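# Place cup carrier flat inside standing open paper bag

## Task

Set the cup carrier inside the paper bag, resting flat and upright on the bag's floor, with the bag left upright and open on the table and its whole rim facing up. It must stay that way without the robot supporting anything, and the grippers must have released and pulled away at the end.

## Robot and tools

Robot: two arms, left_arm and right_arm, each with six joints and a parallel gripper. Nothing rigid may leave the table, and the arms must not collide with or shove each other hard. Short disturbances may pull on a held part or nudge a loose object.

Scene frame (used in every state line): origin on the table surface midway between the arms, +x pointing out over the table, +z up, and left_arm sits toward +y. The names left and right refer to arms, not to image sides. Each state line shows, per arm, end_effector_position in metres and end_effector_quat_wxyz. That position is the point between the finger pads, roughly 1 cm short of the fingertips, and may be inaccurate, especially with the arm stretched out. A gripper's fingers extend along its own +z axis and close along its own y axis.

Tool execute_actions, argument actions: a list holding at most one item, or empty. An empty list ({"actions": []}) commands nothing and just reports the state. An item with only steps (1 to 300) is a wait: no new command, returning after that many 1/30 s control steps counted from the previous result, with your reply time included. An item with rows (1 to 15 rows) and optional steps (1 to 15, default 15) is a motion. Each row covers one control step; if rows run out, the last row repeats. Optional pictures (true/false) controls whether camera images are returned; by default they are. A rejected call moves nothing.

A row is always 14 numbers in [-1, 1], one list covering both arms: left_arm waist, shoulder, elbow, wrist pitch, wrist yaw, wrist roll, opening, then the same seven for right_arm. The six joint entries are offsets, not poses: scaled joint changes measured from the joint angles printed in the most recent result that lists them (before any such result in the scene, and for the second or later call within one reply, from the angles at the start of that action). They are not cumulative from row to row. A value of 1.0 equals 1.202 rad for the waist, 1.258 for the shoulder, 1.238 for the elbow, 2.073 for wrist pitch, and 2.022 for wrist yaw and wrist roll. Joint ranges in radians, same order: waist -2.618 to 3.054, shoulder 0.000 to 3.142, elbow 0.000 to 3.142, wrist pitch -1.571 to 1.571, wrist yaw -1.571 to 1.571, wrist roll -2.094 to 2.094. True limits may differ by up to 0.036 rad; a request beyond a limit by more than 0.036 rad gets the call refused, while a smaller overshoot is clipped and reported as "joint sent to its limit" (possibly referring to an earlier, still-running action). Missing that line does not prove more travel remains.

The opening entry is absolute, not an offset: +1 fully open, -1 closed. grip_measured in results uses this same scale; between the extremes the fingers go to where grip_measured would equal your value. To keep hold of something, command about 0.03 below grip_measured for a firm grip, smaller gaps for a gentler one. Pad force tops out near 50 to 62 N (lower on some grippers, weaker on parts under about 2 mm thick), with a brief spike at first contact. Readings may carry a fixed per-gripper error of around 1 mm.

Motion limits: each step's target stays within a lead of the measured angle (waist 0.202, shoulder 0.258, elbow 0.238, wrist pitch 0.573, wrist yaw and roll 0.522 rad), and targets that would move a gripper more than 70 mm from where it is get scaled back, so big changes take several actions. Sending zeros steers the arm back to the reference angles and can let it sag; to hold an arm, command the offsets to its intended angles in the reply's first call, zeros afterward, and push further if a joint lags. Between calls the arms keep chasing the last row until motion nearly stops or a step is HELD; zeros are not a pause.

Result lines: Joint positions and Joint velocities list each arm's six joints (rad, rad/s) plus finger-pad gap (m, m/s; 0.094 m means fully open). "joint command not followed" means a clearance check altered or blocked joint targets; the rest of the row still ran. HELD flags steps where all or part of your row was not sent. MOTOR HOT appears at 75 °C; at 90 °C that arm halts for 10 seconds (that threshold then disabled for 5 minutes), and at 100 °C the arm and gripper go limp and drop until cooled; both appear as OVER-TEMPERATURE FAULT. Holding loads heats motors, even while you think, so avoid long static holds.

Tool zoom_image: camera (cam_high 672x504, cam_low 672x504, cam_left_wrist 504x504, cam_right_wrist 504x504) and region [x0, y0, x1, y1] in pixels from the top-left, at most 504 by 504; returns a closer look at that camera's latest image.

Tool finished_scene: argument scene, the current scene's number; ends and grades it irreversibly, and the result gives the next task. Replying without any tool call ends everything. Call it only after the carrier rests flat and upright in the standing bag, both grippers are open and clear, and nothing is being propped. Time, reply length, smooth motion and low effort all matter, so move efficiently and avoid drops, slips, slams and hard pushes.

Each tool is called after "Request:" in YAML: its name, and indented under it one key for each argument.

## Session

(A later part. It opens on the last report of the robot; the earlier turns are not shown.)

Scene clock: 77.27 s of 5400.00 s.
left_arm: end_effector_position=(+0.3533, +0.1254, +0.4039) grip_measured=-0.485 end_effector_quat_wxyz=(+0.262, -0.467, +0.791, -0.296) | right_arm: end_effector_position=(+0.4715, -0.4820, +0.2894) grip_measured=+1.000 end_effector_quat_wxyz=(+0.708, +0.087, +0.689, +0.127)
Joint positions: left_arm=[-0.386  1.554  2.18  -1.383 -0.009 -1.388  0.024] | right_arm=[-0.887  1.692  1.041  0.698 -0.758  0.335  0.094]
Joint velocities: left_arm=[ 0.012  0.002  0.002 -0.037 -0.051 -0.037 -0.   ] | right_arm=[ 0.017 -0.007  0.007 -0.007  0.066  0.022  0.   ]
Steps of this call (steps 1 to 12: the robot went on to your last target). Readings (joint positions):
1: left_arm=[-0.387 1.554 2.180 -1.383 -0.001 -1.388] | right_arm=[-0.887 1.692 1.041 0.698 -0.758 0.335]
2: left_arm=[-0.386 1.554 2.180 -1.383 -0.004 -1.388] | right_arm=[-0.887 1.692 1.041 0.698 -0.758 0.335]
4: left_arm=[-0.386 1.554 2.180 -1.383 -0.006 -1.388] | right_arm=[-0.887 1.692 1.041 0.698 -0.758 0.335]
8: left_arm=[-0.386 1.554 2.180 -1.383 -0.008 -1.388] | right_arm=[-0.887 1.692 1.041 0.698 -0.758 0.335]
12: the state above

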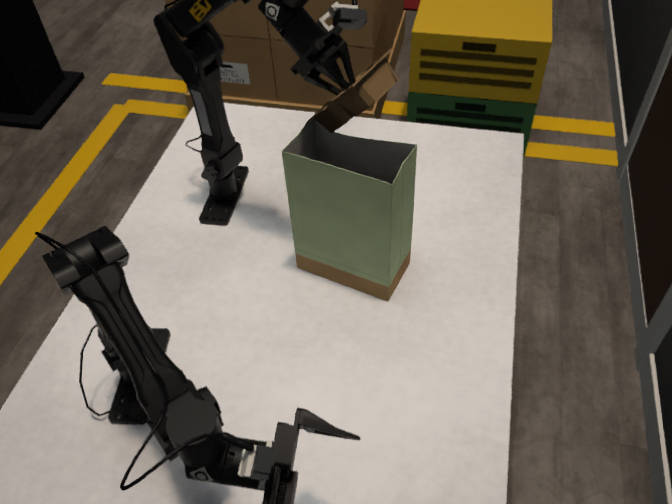

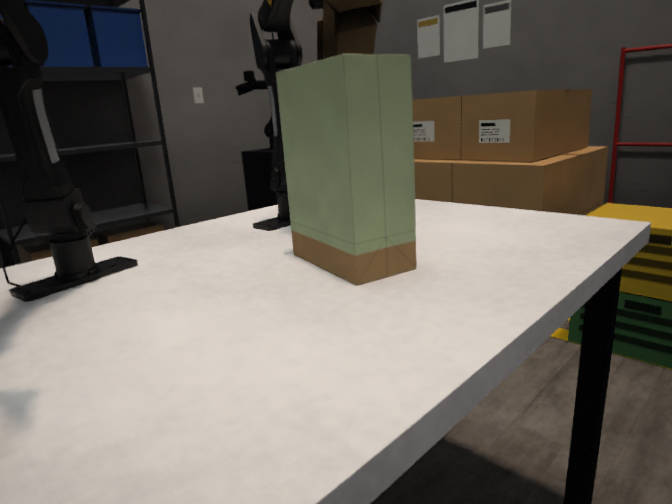

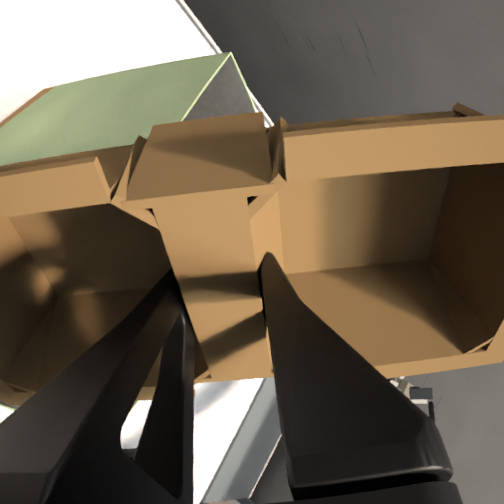

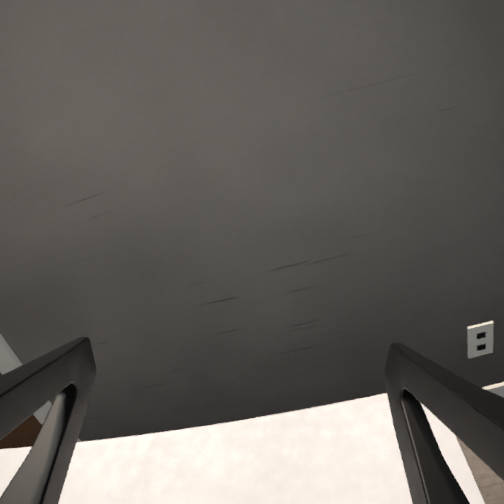

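Request:
execute_actions:
  actions:
    - {"rows":[[-0.1,-0.01,0.02,0,0,-0.12,-0.6,0,0,0,0,0,0,1]]}

Request:
zoom_image:
  camera: "cam_high"
  region: [250,30,450,210]

Scene clock: 83.63 s of 5400.00 s.
left_arm: end_effector_position=(+0.3365, +0.0836, +0.4038) grip_measured=-0.485 end_effector_quat_wxyz=(+0.203, -0.508, +0.765, -0.339) | right_arm: end_effector_position=(+0.4715, -0.4820, +0.2894) grip_measured=+1.000 end_effector_quat_wxyz=(+0.708, +0.087, +0.689, +0.127)
Joint positions: left_arm=[-0.507  1.554  2.18  -1.384 -0.001 -1.619  0.024] | right_arm=[-0.887  1.692  1.041  0.698 -0.758  0.335  0.094]
Joint velocities: left_arm=[ 0.022 -0.002 -0.007 -0.022  0.022 -0.11  -0.001] | right_arm=[ 0.007 -0.027  0.007 -0.007  0.037 -0.081  0.   ]
Steps of this call (steps 1 to 30: the robot went on to your last target; steps 31 to 90: nothing new was sent; then 2.87 s passed at rest; steps 91 to 105: all 15 steps of this action). Readings (joint positions):
91: left_arm=[-0.401 1.554 2.180 -1.383 -0.019 -1.425] | right_arm=[-0.887 1.692 1.041 0.698 -0.758 0.335]
92: left_arm=[-0.432 1.554 2.180 -1.384 -0.023 -1.466] | right_arm=[-0.887 1.692 1.041 0.698 -0.758 0.335]
94: left_arm=[-0.489 1.554 2.180 -1.384 -0.010 -1.524] | right_arm=[-0.887 1.692 1.041 0.698 -0.758 0.335]
98: left_arm=[-0.507 1.554 2.180 -1.384 -0.001 -1.585] | right_arm=[-0.887 1.692 1.041 0.698 -0.758 0.335]
105: the state above

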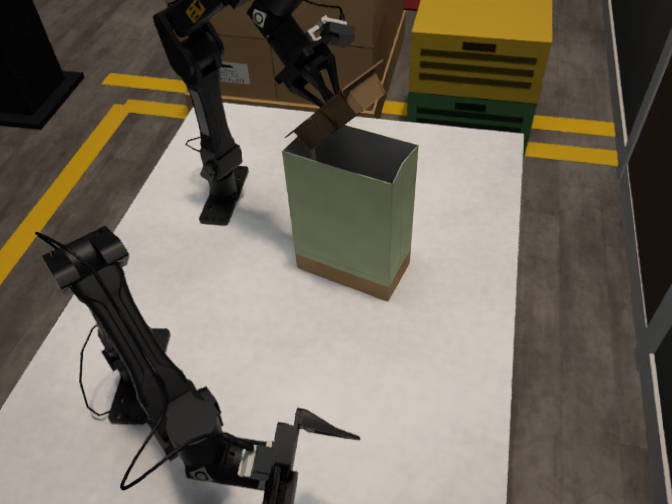

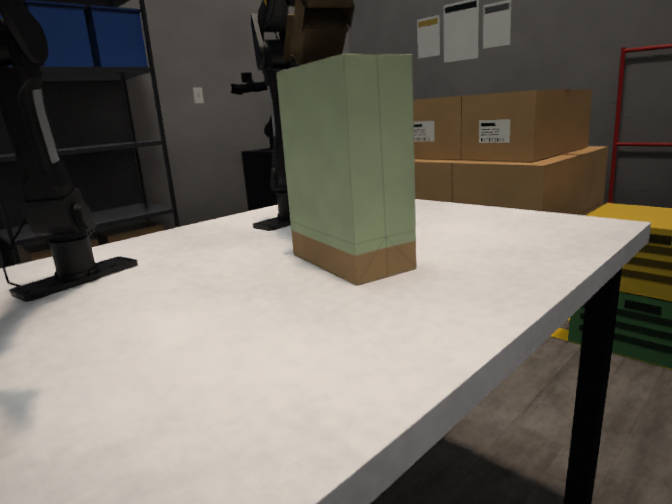

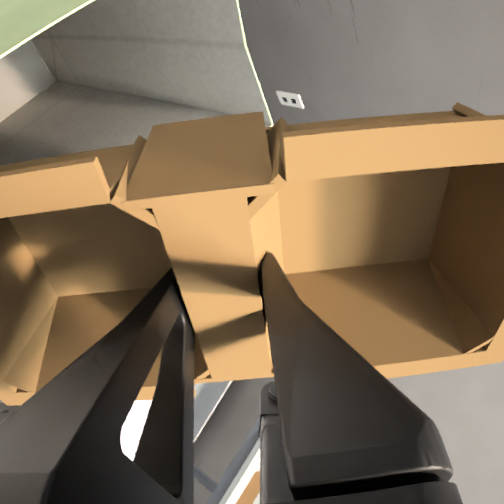

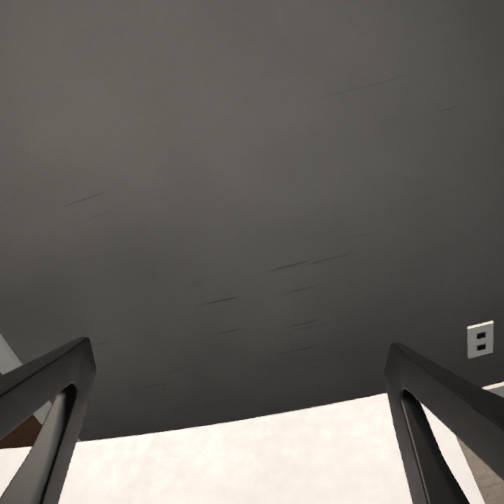

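Region (250, 30, 450, 210) of cam_high's 672x504 image, scaled by 2.520, with more detail than that image has; it fills the top 454 rows of this view, and the rest is white.

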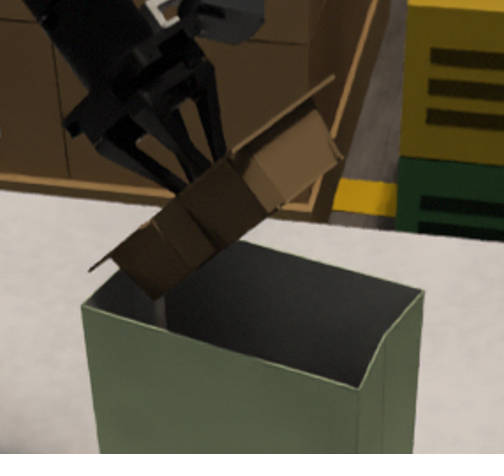

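Request:
execute_actions:
  actions:
    - {"rows":[[0.02,0.06,0.05,0.016,0,0,-0.6,0,0,0,0,0,0,1],[0.02,0.06,0.05,0.016,0,0,-0.6,0,0,0,0,0,0,1],[0.02,0.06,0.05,0.016,0,0,-0.6,0,0,0,0,0,0,1],[0.02,0.06,0.05,0.016,0,0,-0.6,0,0,0,0,0,0,1],[0.02,0.06,0.05,0.016,0,0,-0.6,0,0,0,0,0,0,1],[0.02,0.11,0.03,0.016,0,0,-0.6,0,0,0,0,0,0,1]]}

Request:
zoom_image:
  camera: "cam_high"
  region: [250,30,450,210]

Scene clock: 100.93 s of 5400.00 s.
left_arm: end_effector_position=(+0.3814, +0.0694, +0.3605) grip_measured=-0.485 end_effector_quat_wxyz=(+0.178, -0.529, +0.775, -0.297) | right_arm: end_effector_position=(+0.4715, -0.4820, +0.2894) grip_measured=+1.000 end_effector_quat_wxyz=(+0.708, +0.087, +0.689, +0.127)
Joint positions: left_arm=[-0.49   1.717  2.215 -1.363  0.001 -1.628  0.024] | right_arm=[-0.887  1.692  1.041  0.698 -0.758  0.335  0.094]
Joint velocities: left_arm=[ 0.007 -0.022 -0.002 -0.037  0.022 -0.051  0.001] | right_arm=[0.022 0.002 0.007 0.007 0.037 0.007 0.   ]
Steps of this call (steps 1 to 15: the robot went on to your last target; steps 16 to 90: nothing new was sent; then 13.80 s passed at rest; steps 91 to 105: all 15 steps of this action). Readings (joint positions):
91: left_arm=[-0.505 1.562 2.187 -1.386 0.001 -1.628] | right_arm=[-0.887 1.692 1.041 0.698 -0.758 0.335]
92: left_arm=[-0.501 1.574 2.202 -1.384 0.001 -1.628] | right_arm=[-0.887 1.692 1.041 0.698 -0.758 0.335]
94: left_arm=[-0.493 1.599 2.215 -1.370 0.001 -1.628] | right_arm=[-0.887 1.692 1.041 0.698 -0.758 0.335]
98: left_arm=[-0.490 1.657 2.215 -1.363 0.001 -1.628] | right_arm=[-0.887 1.692 1.041 0.698 -0.758 0.335]
105: the state above

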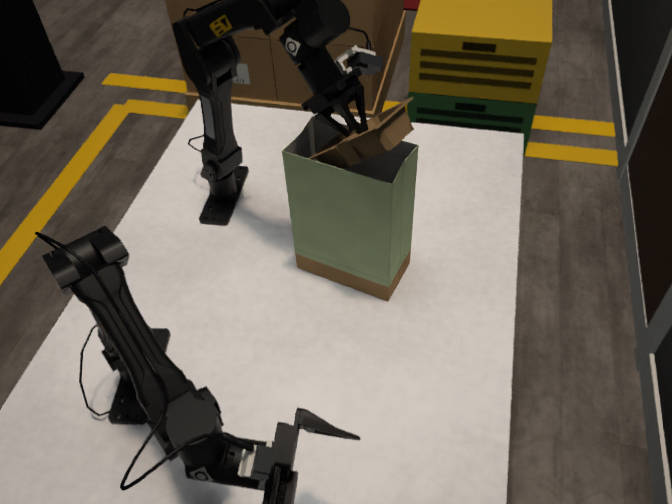

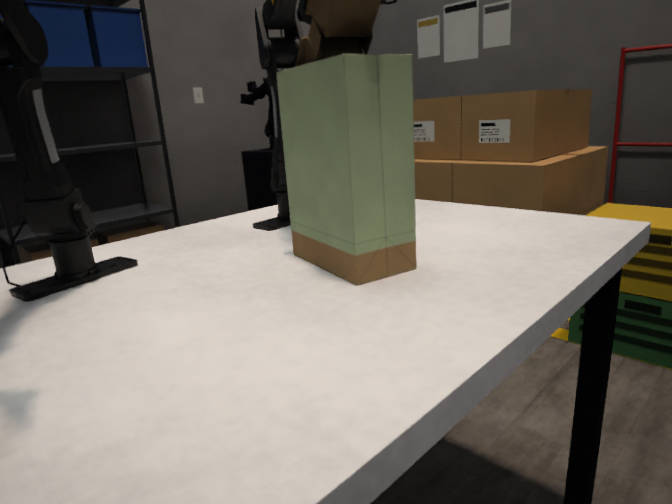

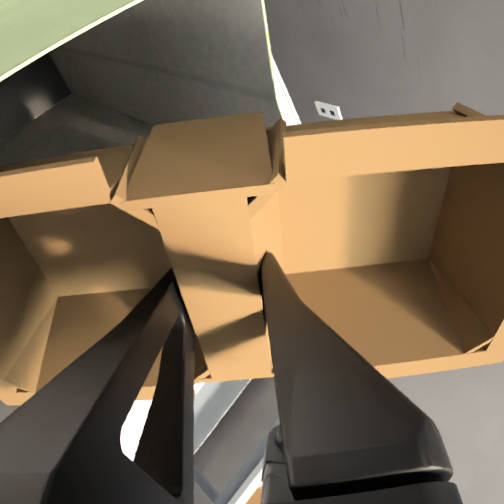

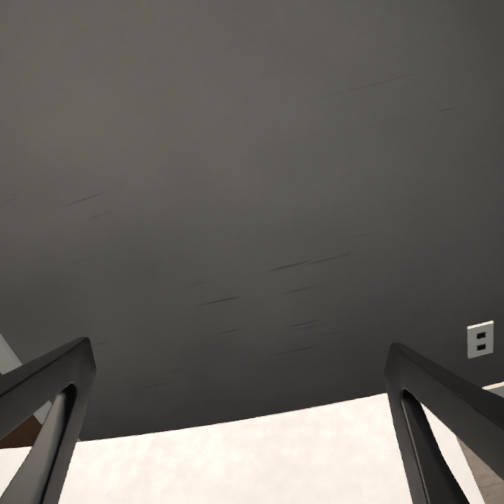

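Region (250, 30, 450, 210) of cam_high's 672x504 image, scaled by 2.520, with more detail than that image has; it fills the top 454 rows of this view, and the rest is white.

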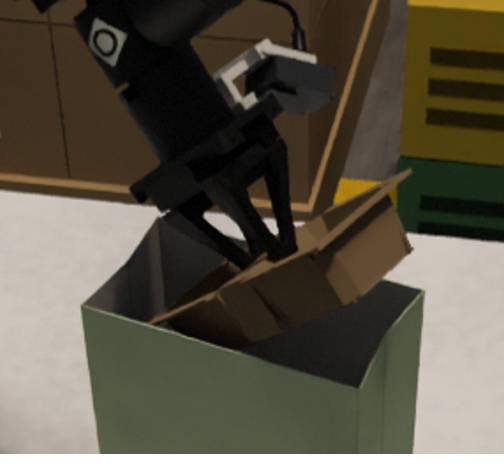

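Request:
execute_actions:
  actions:
    - {"rows":[[0.025,-0.05,-0.08,0.01,0,0.02,-0.6,0,0,0,0,0,0,1],[0.025,-0.05,-0.08,0.01,0,0.02,-0.6,0,0,0,0,0,0,1],[0.025,-0.08,-0.14,0.02,0,0.02,-0.6,0,0,0,0,0,0,1],[0.025,-0.08,-0.14,0.02,0,0.02,-0.6,0,0,0,0,0,0,1],[0.025,-0.1,-0.2,0.03,0,0.02,-0.6,0,0,0,0,0,0,1],[0.025,-0.1,-0.2,0.03,0,0.02,-0.6,0,0,0,0,0,0,1],[0.025,-0.1,-0.25,0.03,0,0.02,-0.6,0,0,0,0,0,0,1]]}

Request:
zoom_image:
  camera: "cam_high"
  region: [250,30,450,210]

Scene clock: 110.37 s of 5400.00 s.
left_arm: end_effector_position=(+0.3576, +0.0899, +0.3025) grip_measured=-0.485 end_effector_quat_wxyz=(+0.145, -0.542, +0.794, -0.234) | right_arm: end_effector_position=(+0.4715, -0.4820, +0.2894) grip_measured=+1.000 end_effector_quat_wxyz=(+0.708, +0.087, +0.689, +0.127)
Joint positions: left_arm=[-0.465  1.605  1.911 -1.319  0.005 -1.605  0.024] | right_arm=[-0.887  1.692  1.041  0.698 -0.758  0.335  0.094]
Joint velocities: left_arm=[-0.002  0.007 -0.012  0.051 -0.081 -0.037  0.   ] | right_arm=[ 0.002 -0.012 -0.017  0.037 -0.037 -0.051  0.   ]
Steps of this call (steps 1 to 15: the robot went on to your last target; steps 16 to 90: nothing new was sent; then 5.93 s passed at rest; steps 91 to 105: all 15 steps of this action). Readings (joint positions):
91: left_arm=[-0.487 1.705 2.198 -1.352 0.003 -1.624] | right_arm=[-0.887 1.692 1.041 0.698 -0.758 0.335]
92: left_arm=[-0.482 1.692 2.171 -1.346 0.004 -1.619] | right_arm=[-0.887 1.692 1.041 0.698 -0.758 0.335]
94: left_arm=[-0.470 1.659 2.100 -1.336 0.004 -1.614] | right_arm=[-0.887 1.692 1.041 0.698 -0.758 0.335]
98: left_arm=[-0.465 1.606 1.962 -1.322 0.004 -1.608] | right_arm=[-0.887 1.692 1.041 0.698 -0.758 0.335]
105: the state above

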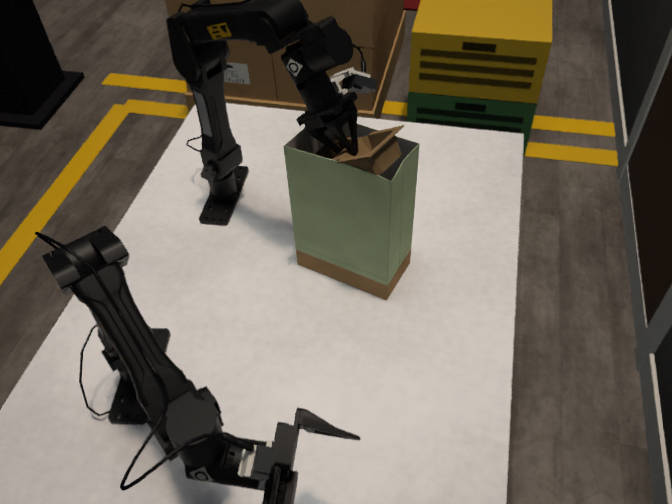

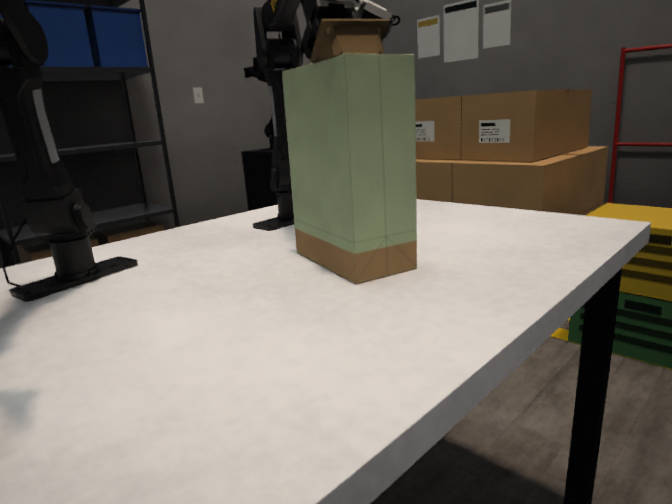

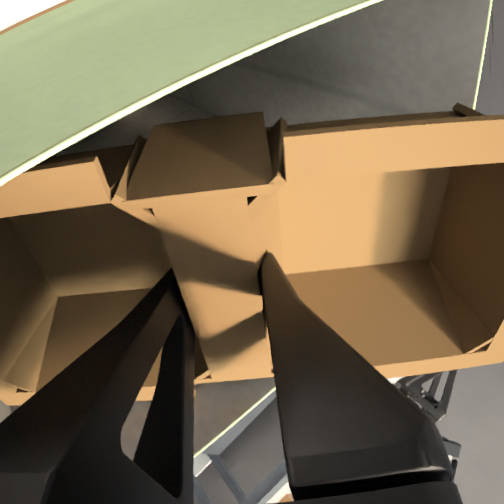

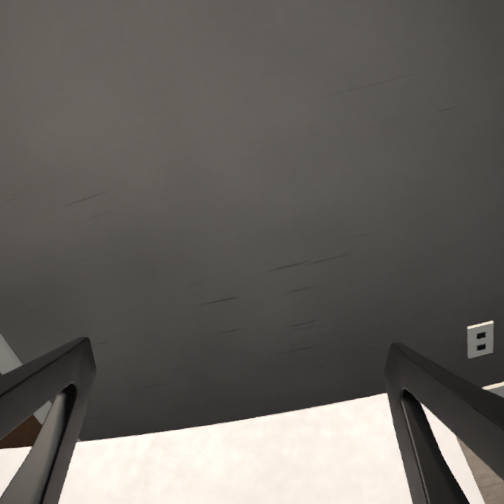

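Region (250, 30, 450, 210) of cam_high's 672x504 image, scaled by 2.520, with more detail than that image has; it fills the top 454 rows of this view, and the rest is white.

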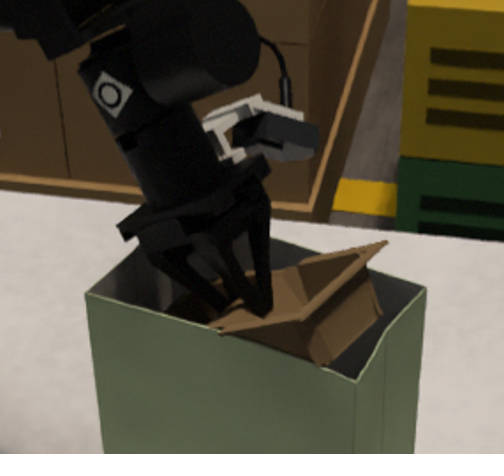

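Request:
execute_actions:
  actions:
    - {"rows":[[0,0,0,0,0,-0.08,-0.6,0,0,0,0,0,0,1],[0,0,0,0,0,-0.08,-0.6,0,0,0,0,0,0,1],[0,0,0,0,0,-0.08,-0.6,0,0,0,0,0,0,1],[0,0,0,0,0,-0.08,-0.6,0,0,0,0,0,0,1],[0,0,0,0,0,-0.08,-0.6,0,0,0,0,0,0,1],[0,0,0,0,0,-0.08,-0.6,0,0,0,0,0,0,1],[0,0.015,-0.04,0,0,-0.08,-0.6,0,0,0,0,0,0,1]]}

Request:
zoom_image:
  camera: "cam_high"
  region: [250,30,450,210]

Scene clock: 126.23 s of 5400.00 s.
left_arm: end_effector_position=(+0.3589, +0.0893, +0.2813) grip_measured=-0.485 end_effector_quat_wxyz=(+0.114, -0.605, +0.757, -0.220) | right_arm: end_effector_position=(+0.4715, -0.4820, +0.2894) grip_measured=+1.000 end_effector_quat_wxyz=(+0.708, +0.087, +0.689, +0.127)
Joint positions: left_arm=[-0.465  1.628  1.871 -1.314  0.006 -1.756  0.024] | right_arm=[-0.887  1.692  1.041  0.698 -0.758  0.335  0.094]
Joint velocities: left_arm=[ 0.022  0.042 -0.012 -0.007  0.037  0.037 -0.   ] | right_arm=[-0.007  0.007 -0.012  0.051 -0.022 -0.081  0.   ]
Steps of this call (steps 1 to 15: the robot went on to your last target; steps 16 to 90: nothing new was sent; then 12.37 s passed at rest; steps 91 to 105: all 15 steps of this action). Readings (joint positions):
91: left_arm=[-0.465 1.605 1.911 -1.314 0.005 -1.627] | right_arm=[-0.887 1.692 1.041 0.698 -0.758 0.335]
92: left_arm=[-0.465 1.605 1.911 -1.314 0.005 -1.655] | right_arm=[-0.887 1.692 1.041 0.698 -0.758 0.335]
94: left_arm=[-0.465 1.605 1.911 -1.314 0.005 -1.693] | right_arm=[-0.887 1.692 1.041 0.698 -0.758 0.335]
98: left_arm=[-0.465 1.606 1.900 -1.312 0.005 -1.734] | right_arm=[-0.887 1.692 1.041 0.698 -0.758 0.335]
105: the state above

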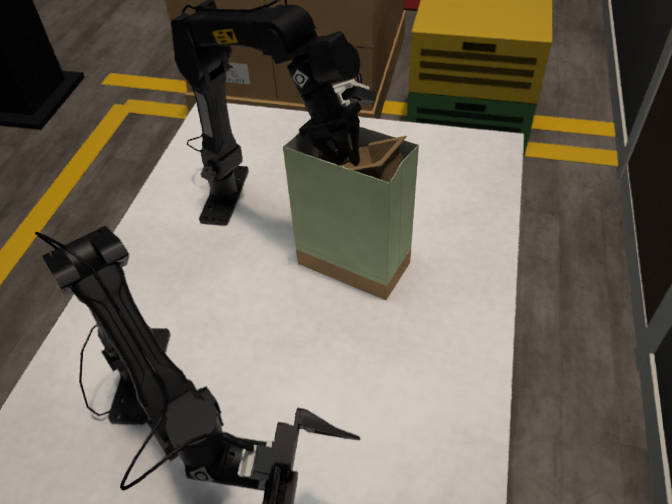

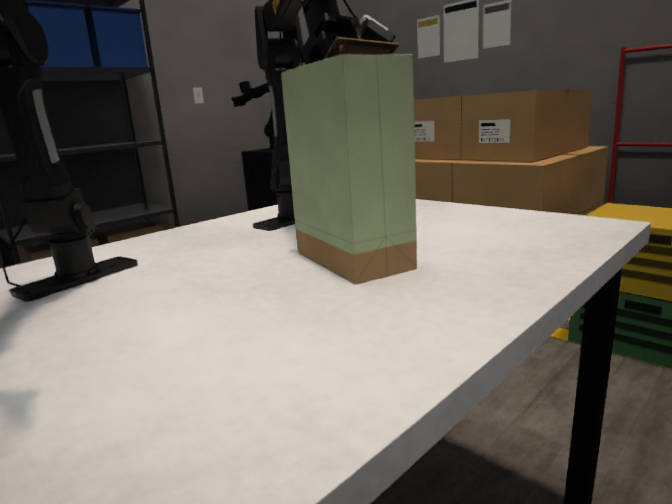

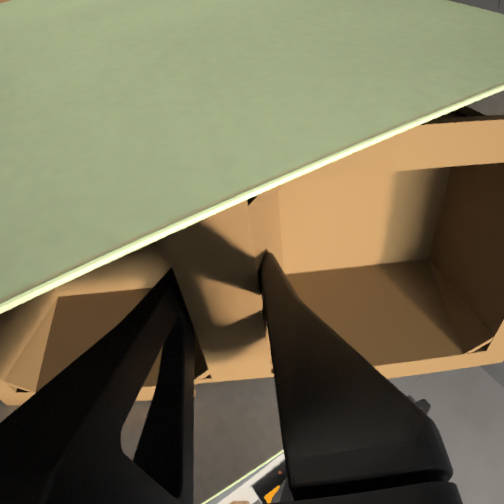

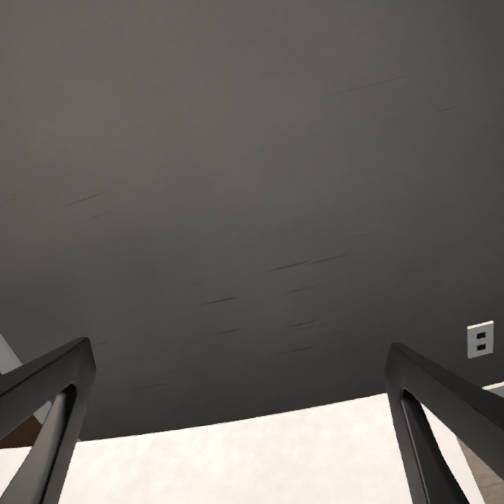

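Region (250, 30, 450, 210) of cam_high's 672x504 image, scaled by 2.520, with more detail than that image has; it fills the top 454 rows of this view, and the rest is white.

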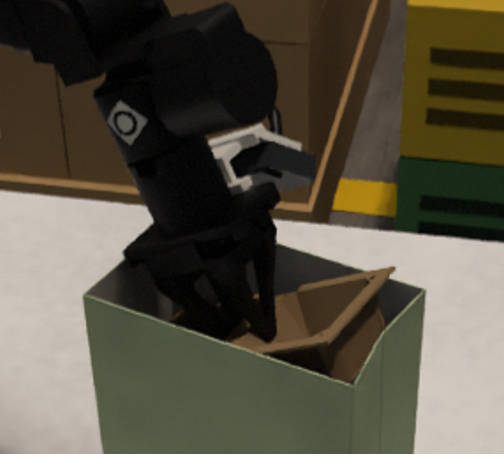

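Request:
execute_actions:
  actions:
    - {"rows":[[-0.015,0.04,0,-0.02,0,0,-0.6,0,0,0,0,0,0,1],[-0.015,0.04,0,-0.02,0,0,-0.6,0,0,0,0,0,0,1],[-0.015,0.04,0,-0.02,0,0,-0.6,0,0,0,0,0,0,1],[-0.015,0.04,0,-0.02,0,0,-0.6,0,0,0,0,0,0,1],[-0.015,0.075,0.005,-0.042,0,0,-0.6,0,0,0,0,0,0,1]]}
  pictures: false

Request:
execute_actions:
  actions:
    - {"steps":8}

Request:
zoom_image:
  camera: "cam_high"
  region: [250,30,450,210]

Scene clock: 141.57 s of 5400.00 s.
left_arm: end_effector_position=(+0.3566, +0.0852, +0.2347) grip_measured=-0.485 end_effector_quat_wxyz=(+0.070, -0.614, +0.773, -0.142) | right_arm: end_effector_position=(+0.4715, -0.4820, +0.2894) grip_measured=+1.000 end_effector_quat_wxyz=(+0.708, +0.087, +0.689, +0.127)
Joint positions: left_arm=[-0.476  1.739  1.871 -1.384  0.007 -1.761  0.024] | right_arm=[-0.887  1.692  1.041  0.698 -0.758  0.335  0.094]
Joint velocities: left_arm=[ 0.027 -0.012  0.007  0.022 -0.037 -0.022  0.   ] | right_arm=[ 0.007 -0.002 -0.022  0.007  0.037 -0.007  0.   ]
Steps of this call (steps 1 to 15: the robot went on to your last target; steps 16 to 90: nothing new was sent; then 11.83 s passed at rest; steps 91 to 105: all 15 steps of this action). Readings (joint positions):
91: left_arm=[-0.466 1.633 1.871 -1.317 0.006 -1.761] | right_arm=[-0.887 1.692 1.041 0.698 -0.758 0.335]
92: left_arm=[-0.468 1.638 1.871 -1.322 0.006 -1.761] | right_arm=[-0.887 1.692 1.041 0.698 -0.758 0.335]
94: left_arm=[-0.473 1.656 1.871 -1.331 0.006 -1.761] | right_arm=[-0.887 1.692 1.041 0.698 -0.758 0.335]
98: left_arm=[-0.476 1.713 1.871 -1.364 0.007 -1.761] | right_arm=[-0.887 1.692 1.041 0.698 -0.758 0.335]
105: the state above

Scene clock: 141.83 s of 5400.00 s.
left_arm: end_effector_position=(+0.3556, +0.0857, +0.2344) grip_measured=-0.485 end_effector_quat_wxyz=(+0.069, -0.615, +0.773, -0.140) | right_arm: end_effector_position=(+0.4715, -0.4820, +0.2894) grip_measured=+1.000 end_effector_quat_wxyz=(+0.708, +0.087, +0.689, +0.127)
Joint positions: left_arm=[-0.476  1.739  1.871 -1.388  0.007 -1.761  0.024] | right_arm=[-0.887  1.692  1.041  0.698 -0.758  0.335  0.094]
Joint velocities: left_arm=[-0.017  0.007  0.007 -0.022 -0.022  0.037 -0.002] | right_arm=[-0.002 -0.007  0.012  0.007 -0.037  0.037  0.   ]
Steps of this call (steps 1 to 8: the robot went on to your last target). Readings (joint positions):
1: left_arm=[-0.476 1.739 1.871 -1.385 0.007 -1.761] | right_arm=[-0.887 1.692 1.041 0.698 -0.758 0.335]
2: left_arm=[-0.476 1.739 1.871 -1.386 0.007 -1.761] | right_arm=[-0.887 1.692 1.041 0.698 -0.758 0.335]
4: left_arm=[-0.476 1.739 1.871 -1.387 0.007 -1.761] | right_arm=[-0.887 1.692 1.041 0.698 -0.758 0.335]
8: the state above

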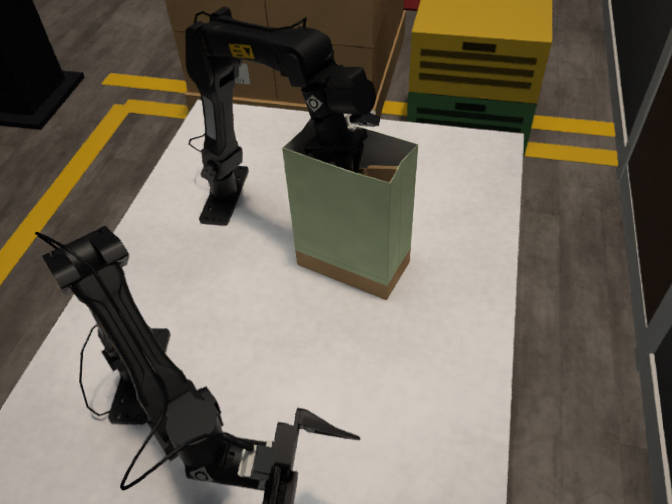

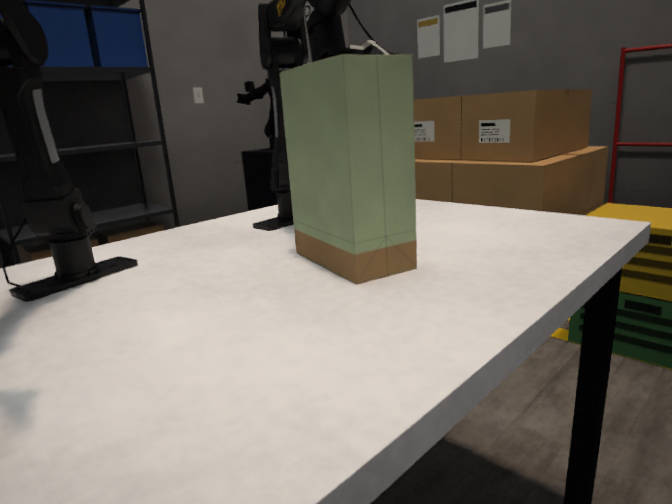

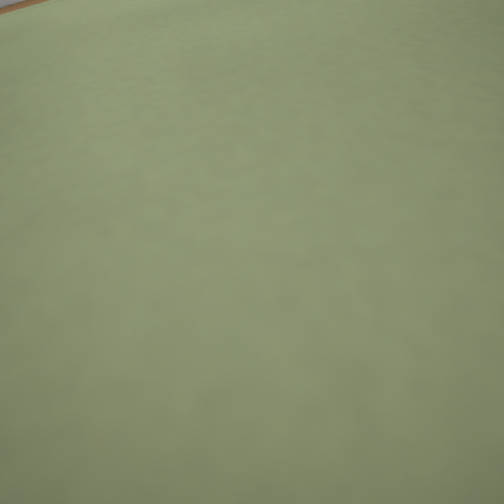

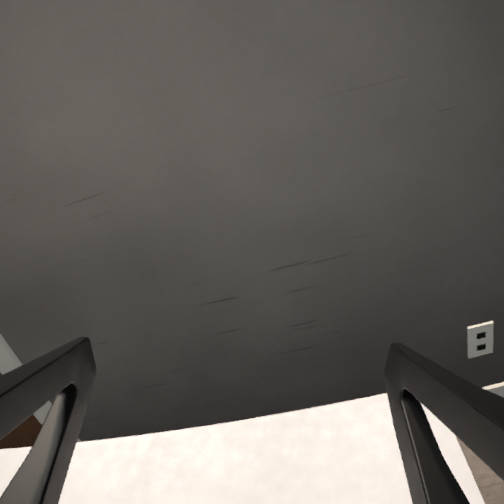

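Region (250, 30, 450, 210) of cam_high's 672x504 image, scaled by 2.520, with more detail than that image has; it fills the top 454 rows of this view, and the rest is white.

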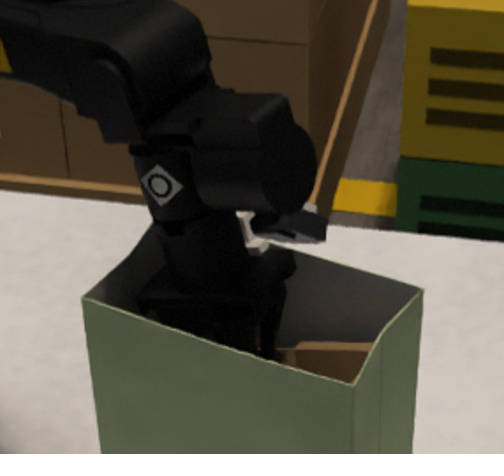

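Request:
execute_actions:
  actions:
    - {"rows":[[0,0.03,0.035,-0.02,0,0,-0.6,0,0,0,0,0,0,1],[0,0.06,0.07,-0.03,0,0,-0.6,0,0,0,0,0,0,1],[0,0.08,0.1,-0.045,0,0,-0.6,0,0,0,0,0,0,1],[0,0.1,0.125,-0.055,0,0,-0.6,0,0,0,0,0,0,1],[0,0.12,0.15,-0.065,0,0,-0.6,0,0,0,0,0,0,1],[0,0.14,0.175,-0.075,0,0,-0.6,0,0,0,0,0,0,1],[0,0.165,0.2,-0.087,0,0,-0.6,0,0,0,0,0,0,1]]}
  pictures: false

Request:
execute_actions:
  actions:
    - {"steps":12}

Request:
zoom_image:
  camera: "cam_high"
  region: [250,30,450,210]

Scene clock: 155.73 s of 5400.00 s.
left_arm: end_effector_position=(+0.3721, +0.0782, +0.2049) grip_measured=-0.485 end_effector_quat_wxyz=(+0.031, -0.621, +0.780, -0.068) | right_arm: end_effector_position=(+0.4715, -0.4820, +0.2894) grip_measured=+1.000 end_effector_quat_wxyz=(+0.708, +0.087, +0.689, +0.127)
Joint positions: left_arm=[-0.476  1.963  2.079 -1.538  0.008 -1.761  0.024] | right_arm=[-0.887  1.692  1.041  0.698 -0.758  0.335  0.094]
Joint velocities: left_arm=[ 0.007 -0.017  0.085 -0.139 -0.022  0.022  0.001] | right_arm=[-0.002  0.007  0.007 -0.007  0.007 -0.051  0.   ]
Steps of this call (steps 1 to 15: the robot went on to your last target; steps 16 to 90: nothing new was sent; then 10.40 s passed at rest; steps 91 to 105: all 15 steps of this action). Readings (joint positions):
91: left_arm=[-0.476 1.742 1.874 -1.393 0.007 -1.761] | right_arm=[-0.887 1.692 1.041 0.698 -0.758 0.335]
92: left_arm=[-0.476 1.754 1.889 -1.408 0.007 -1.761] | right_arm=[-0.887 1.692 1.041 0.698 -0.758 0.335]
94: left_arm=[-0.476 1.800 1.947 -1.441 0.007 -1.761] | right_arm=[-0.887 1.692 1.041 0.698 -0.758 0.335]
98: left_arm=[-0.476 1.913 2.064 -1.494 0.007 -1.761] | right_arm=[-0.887 1.692 1.041 0.698 -0.758 0.335]
105: the state above

Scene clock: 156.13 s of 5400.00 s.
left_arm: end_effector_position=(+0.3698, +0.0793, +0.2061) grip_measured=-0.485 end_effector_quat_wxyz=(+0.029, -0.621, +0.781, -0.064) | right_arm: end_effector_position=(+0.4715, -0.4820, +0.2894) grip_measured=+1.000 end_effector_quat_wxyz=(+0.708, +0.087, +0.689, +0.127)
Joint positions: left_arm=[-0.476  1.963  2.086 -1.552  0.008 -1.761  0.024] | right_arm=[-0.887  1.692  1.041  0.698 -0.758  0.335  0.094]
Joint velocities: left_arm=[-0.012 -0.012 -0.002  0.007 -0.095  0.037  0.   ] | right_arm=[-0.012 -0.017 -0.002  0.051  0.081 -0.081  0.   ]
Steps of this call (steps 1 to 12: the robot went on to your last target). Readings (joint positions):
1: left_arm=[-0.476 1.963 2.082 -1.543 0.008 -1.761] | right_arm=[-0.887 1.692 1.041 0.698 -0.758 0.335]
2: left_arm=[-0.476 1.963 2.083 -1.545 0.008 -1.761] | right_arm=[-0.887 1.692 1.041 0.698 -0.758 0.335]
4: left_arm=[-0.476 1.963 2.085 -1.548 0.008 -1.761] | right_arm=[-0.887 1.692 1.041 0.698 -0.758 0.335]
8: left_arm=[-0.476 1.963 2.086 -1.551 0.008 -1.761] | right_arm=[-0.887 1.692 1.041 0.698 -0.758 0.335]
12: the state above

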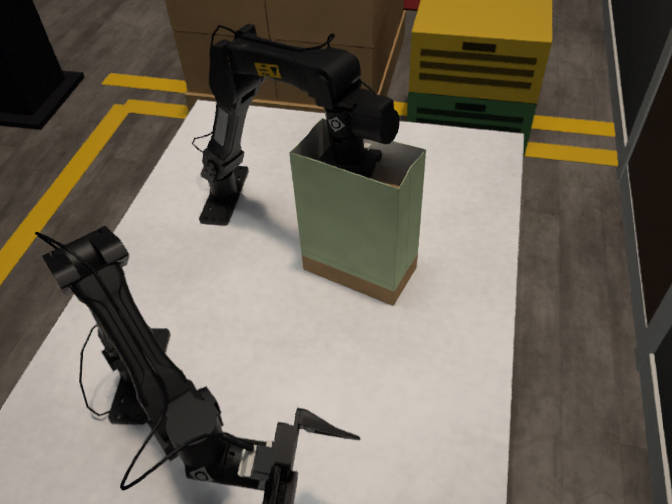

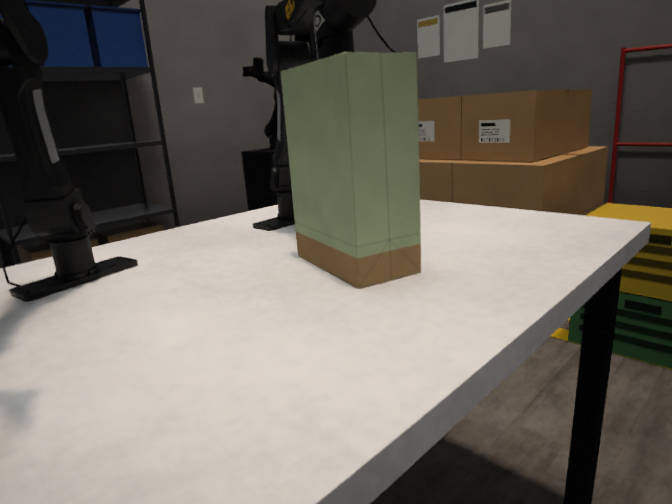

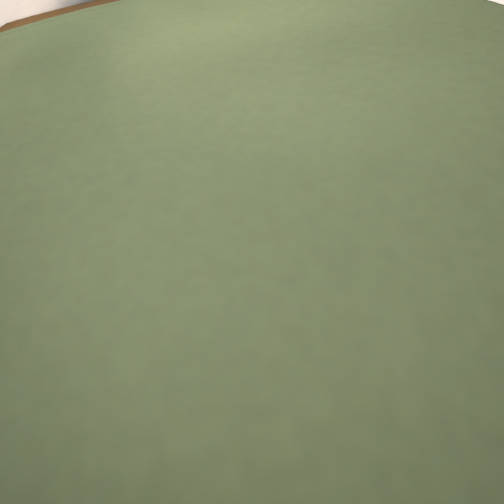

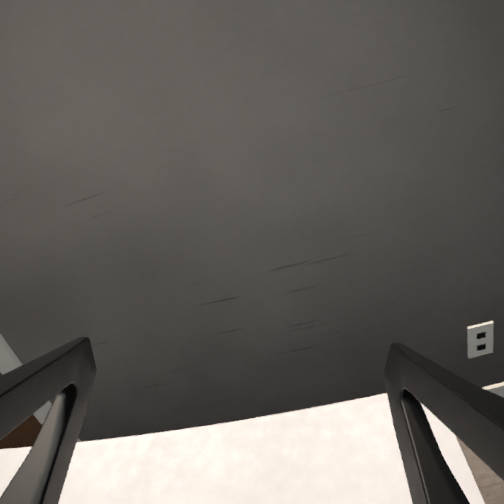

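Region (250, 30, 450, 210) of cam_high's 672x504 image, scaled by 2.520, with more detail than that image has; it fills the top 454 rows of this view, and the rest is white.

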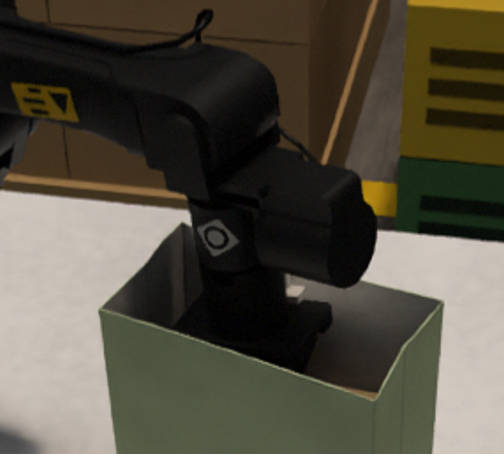

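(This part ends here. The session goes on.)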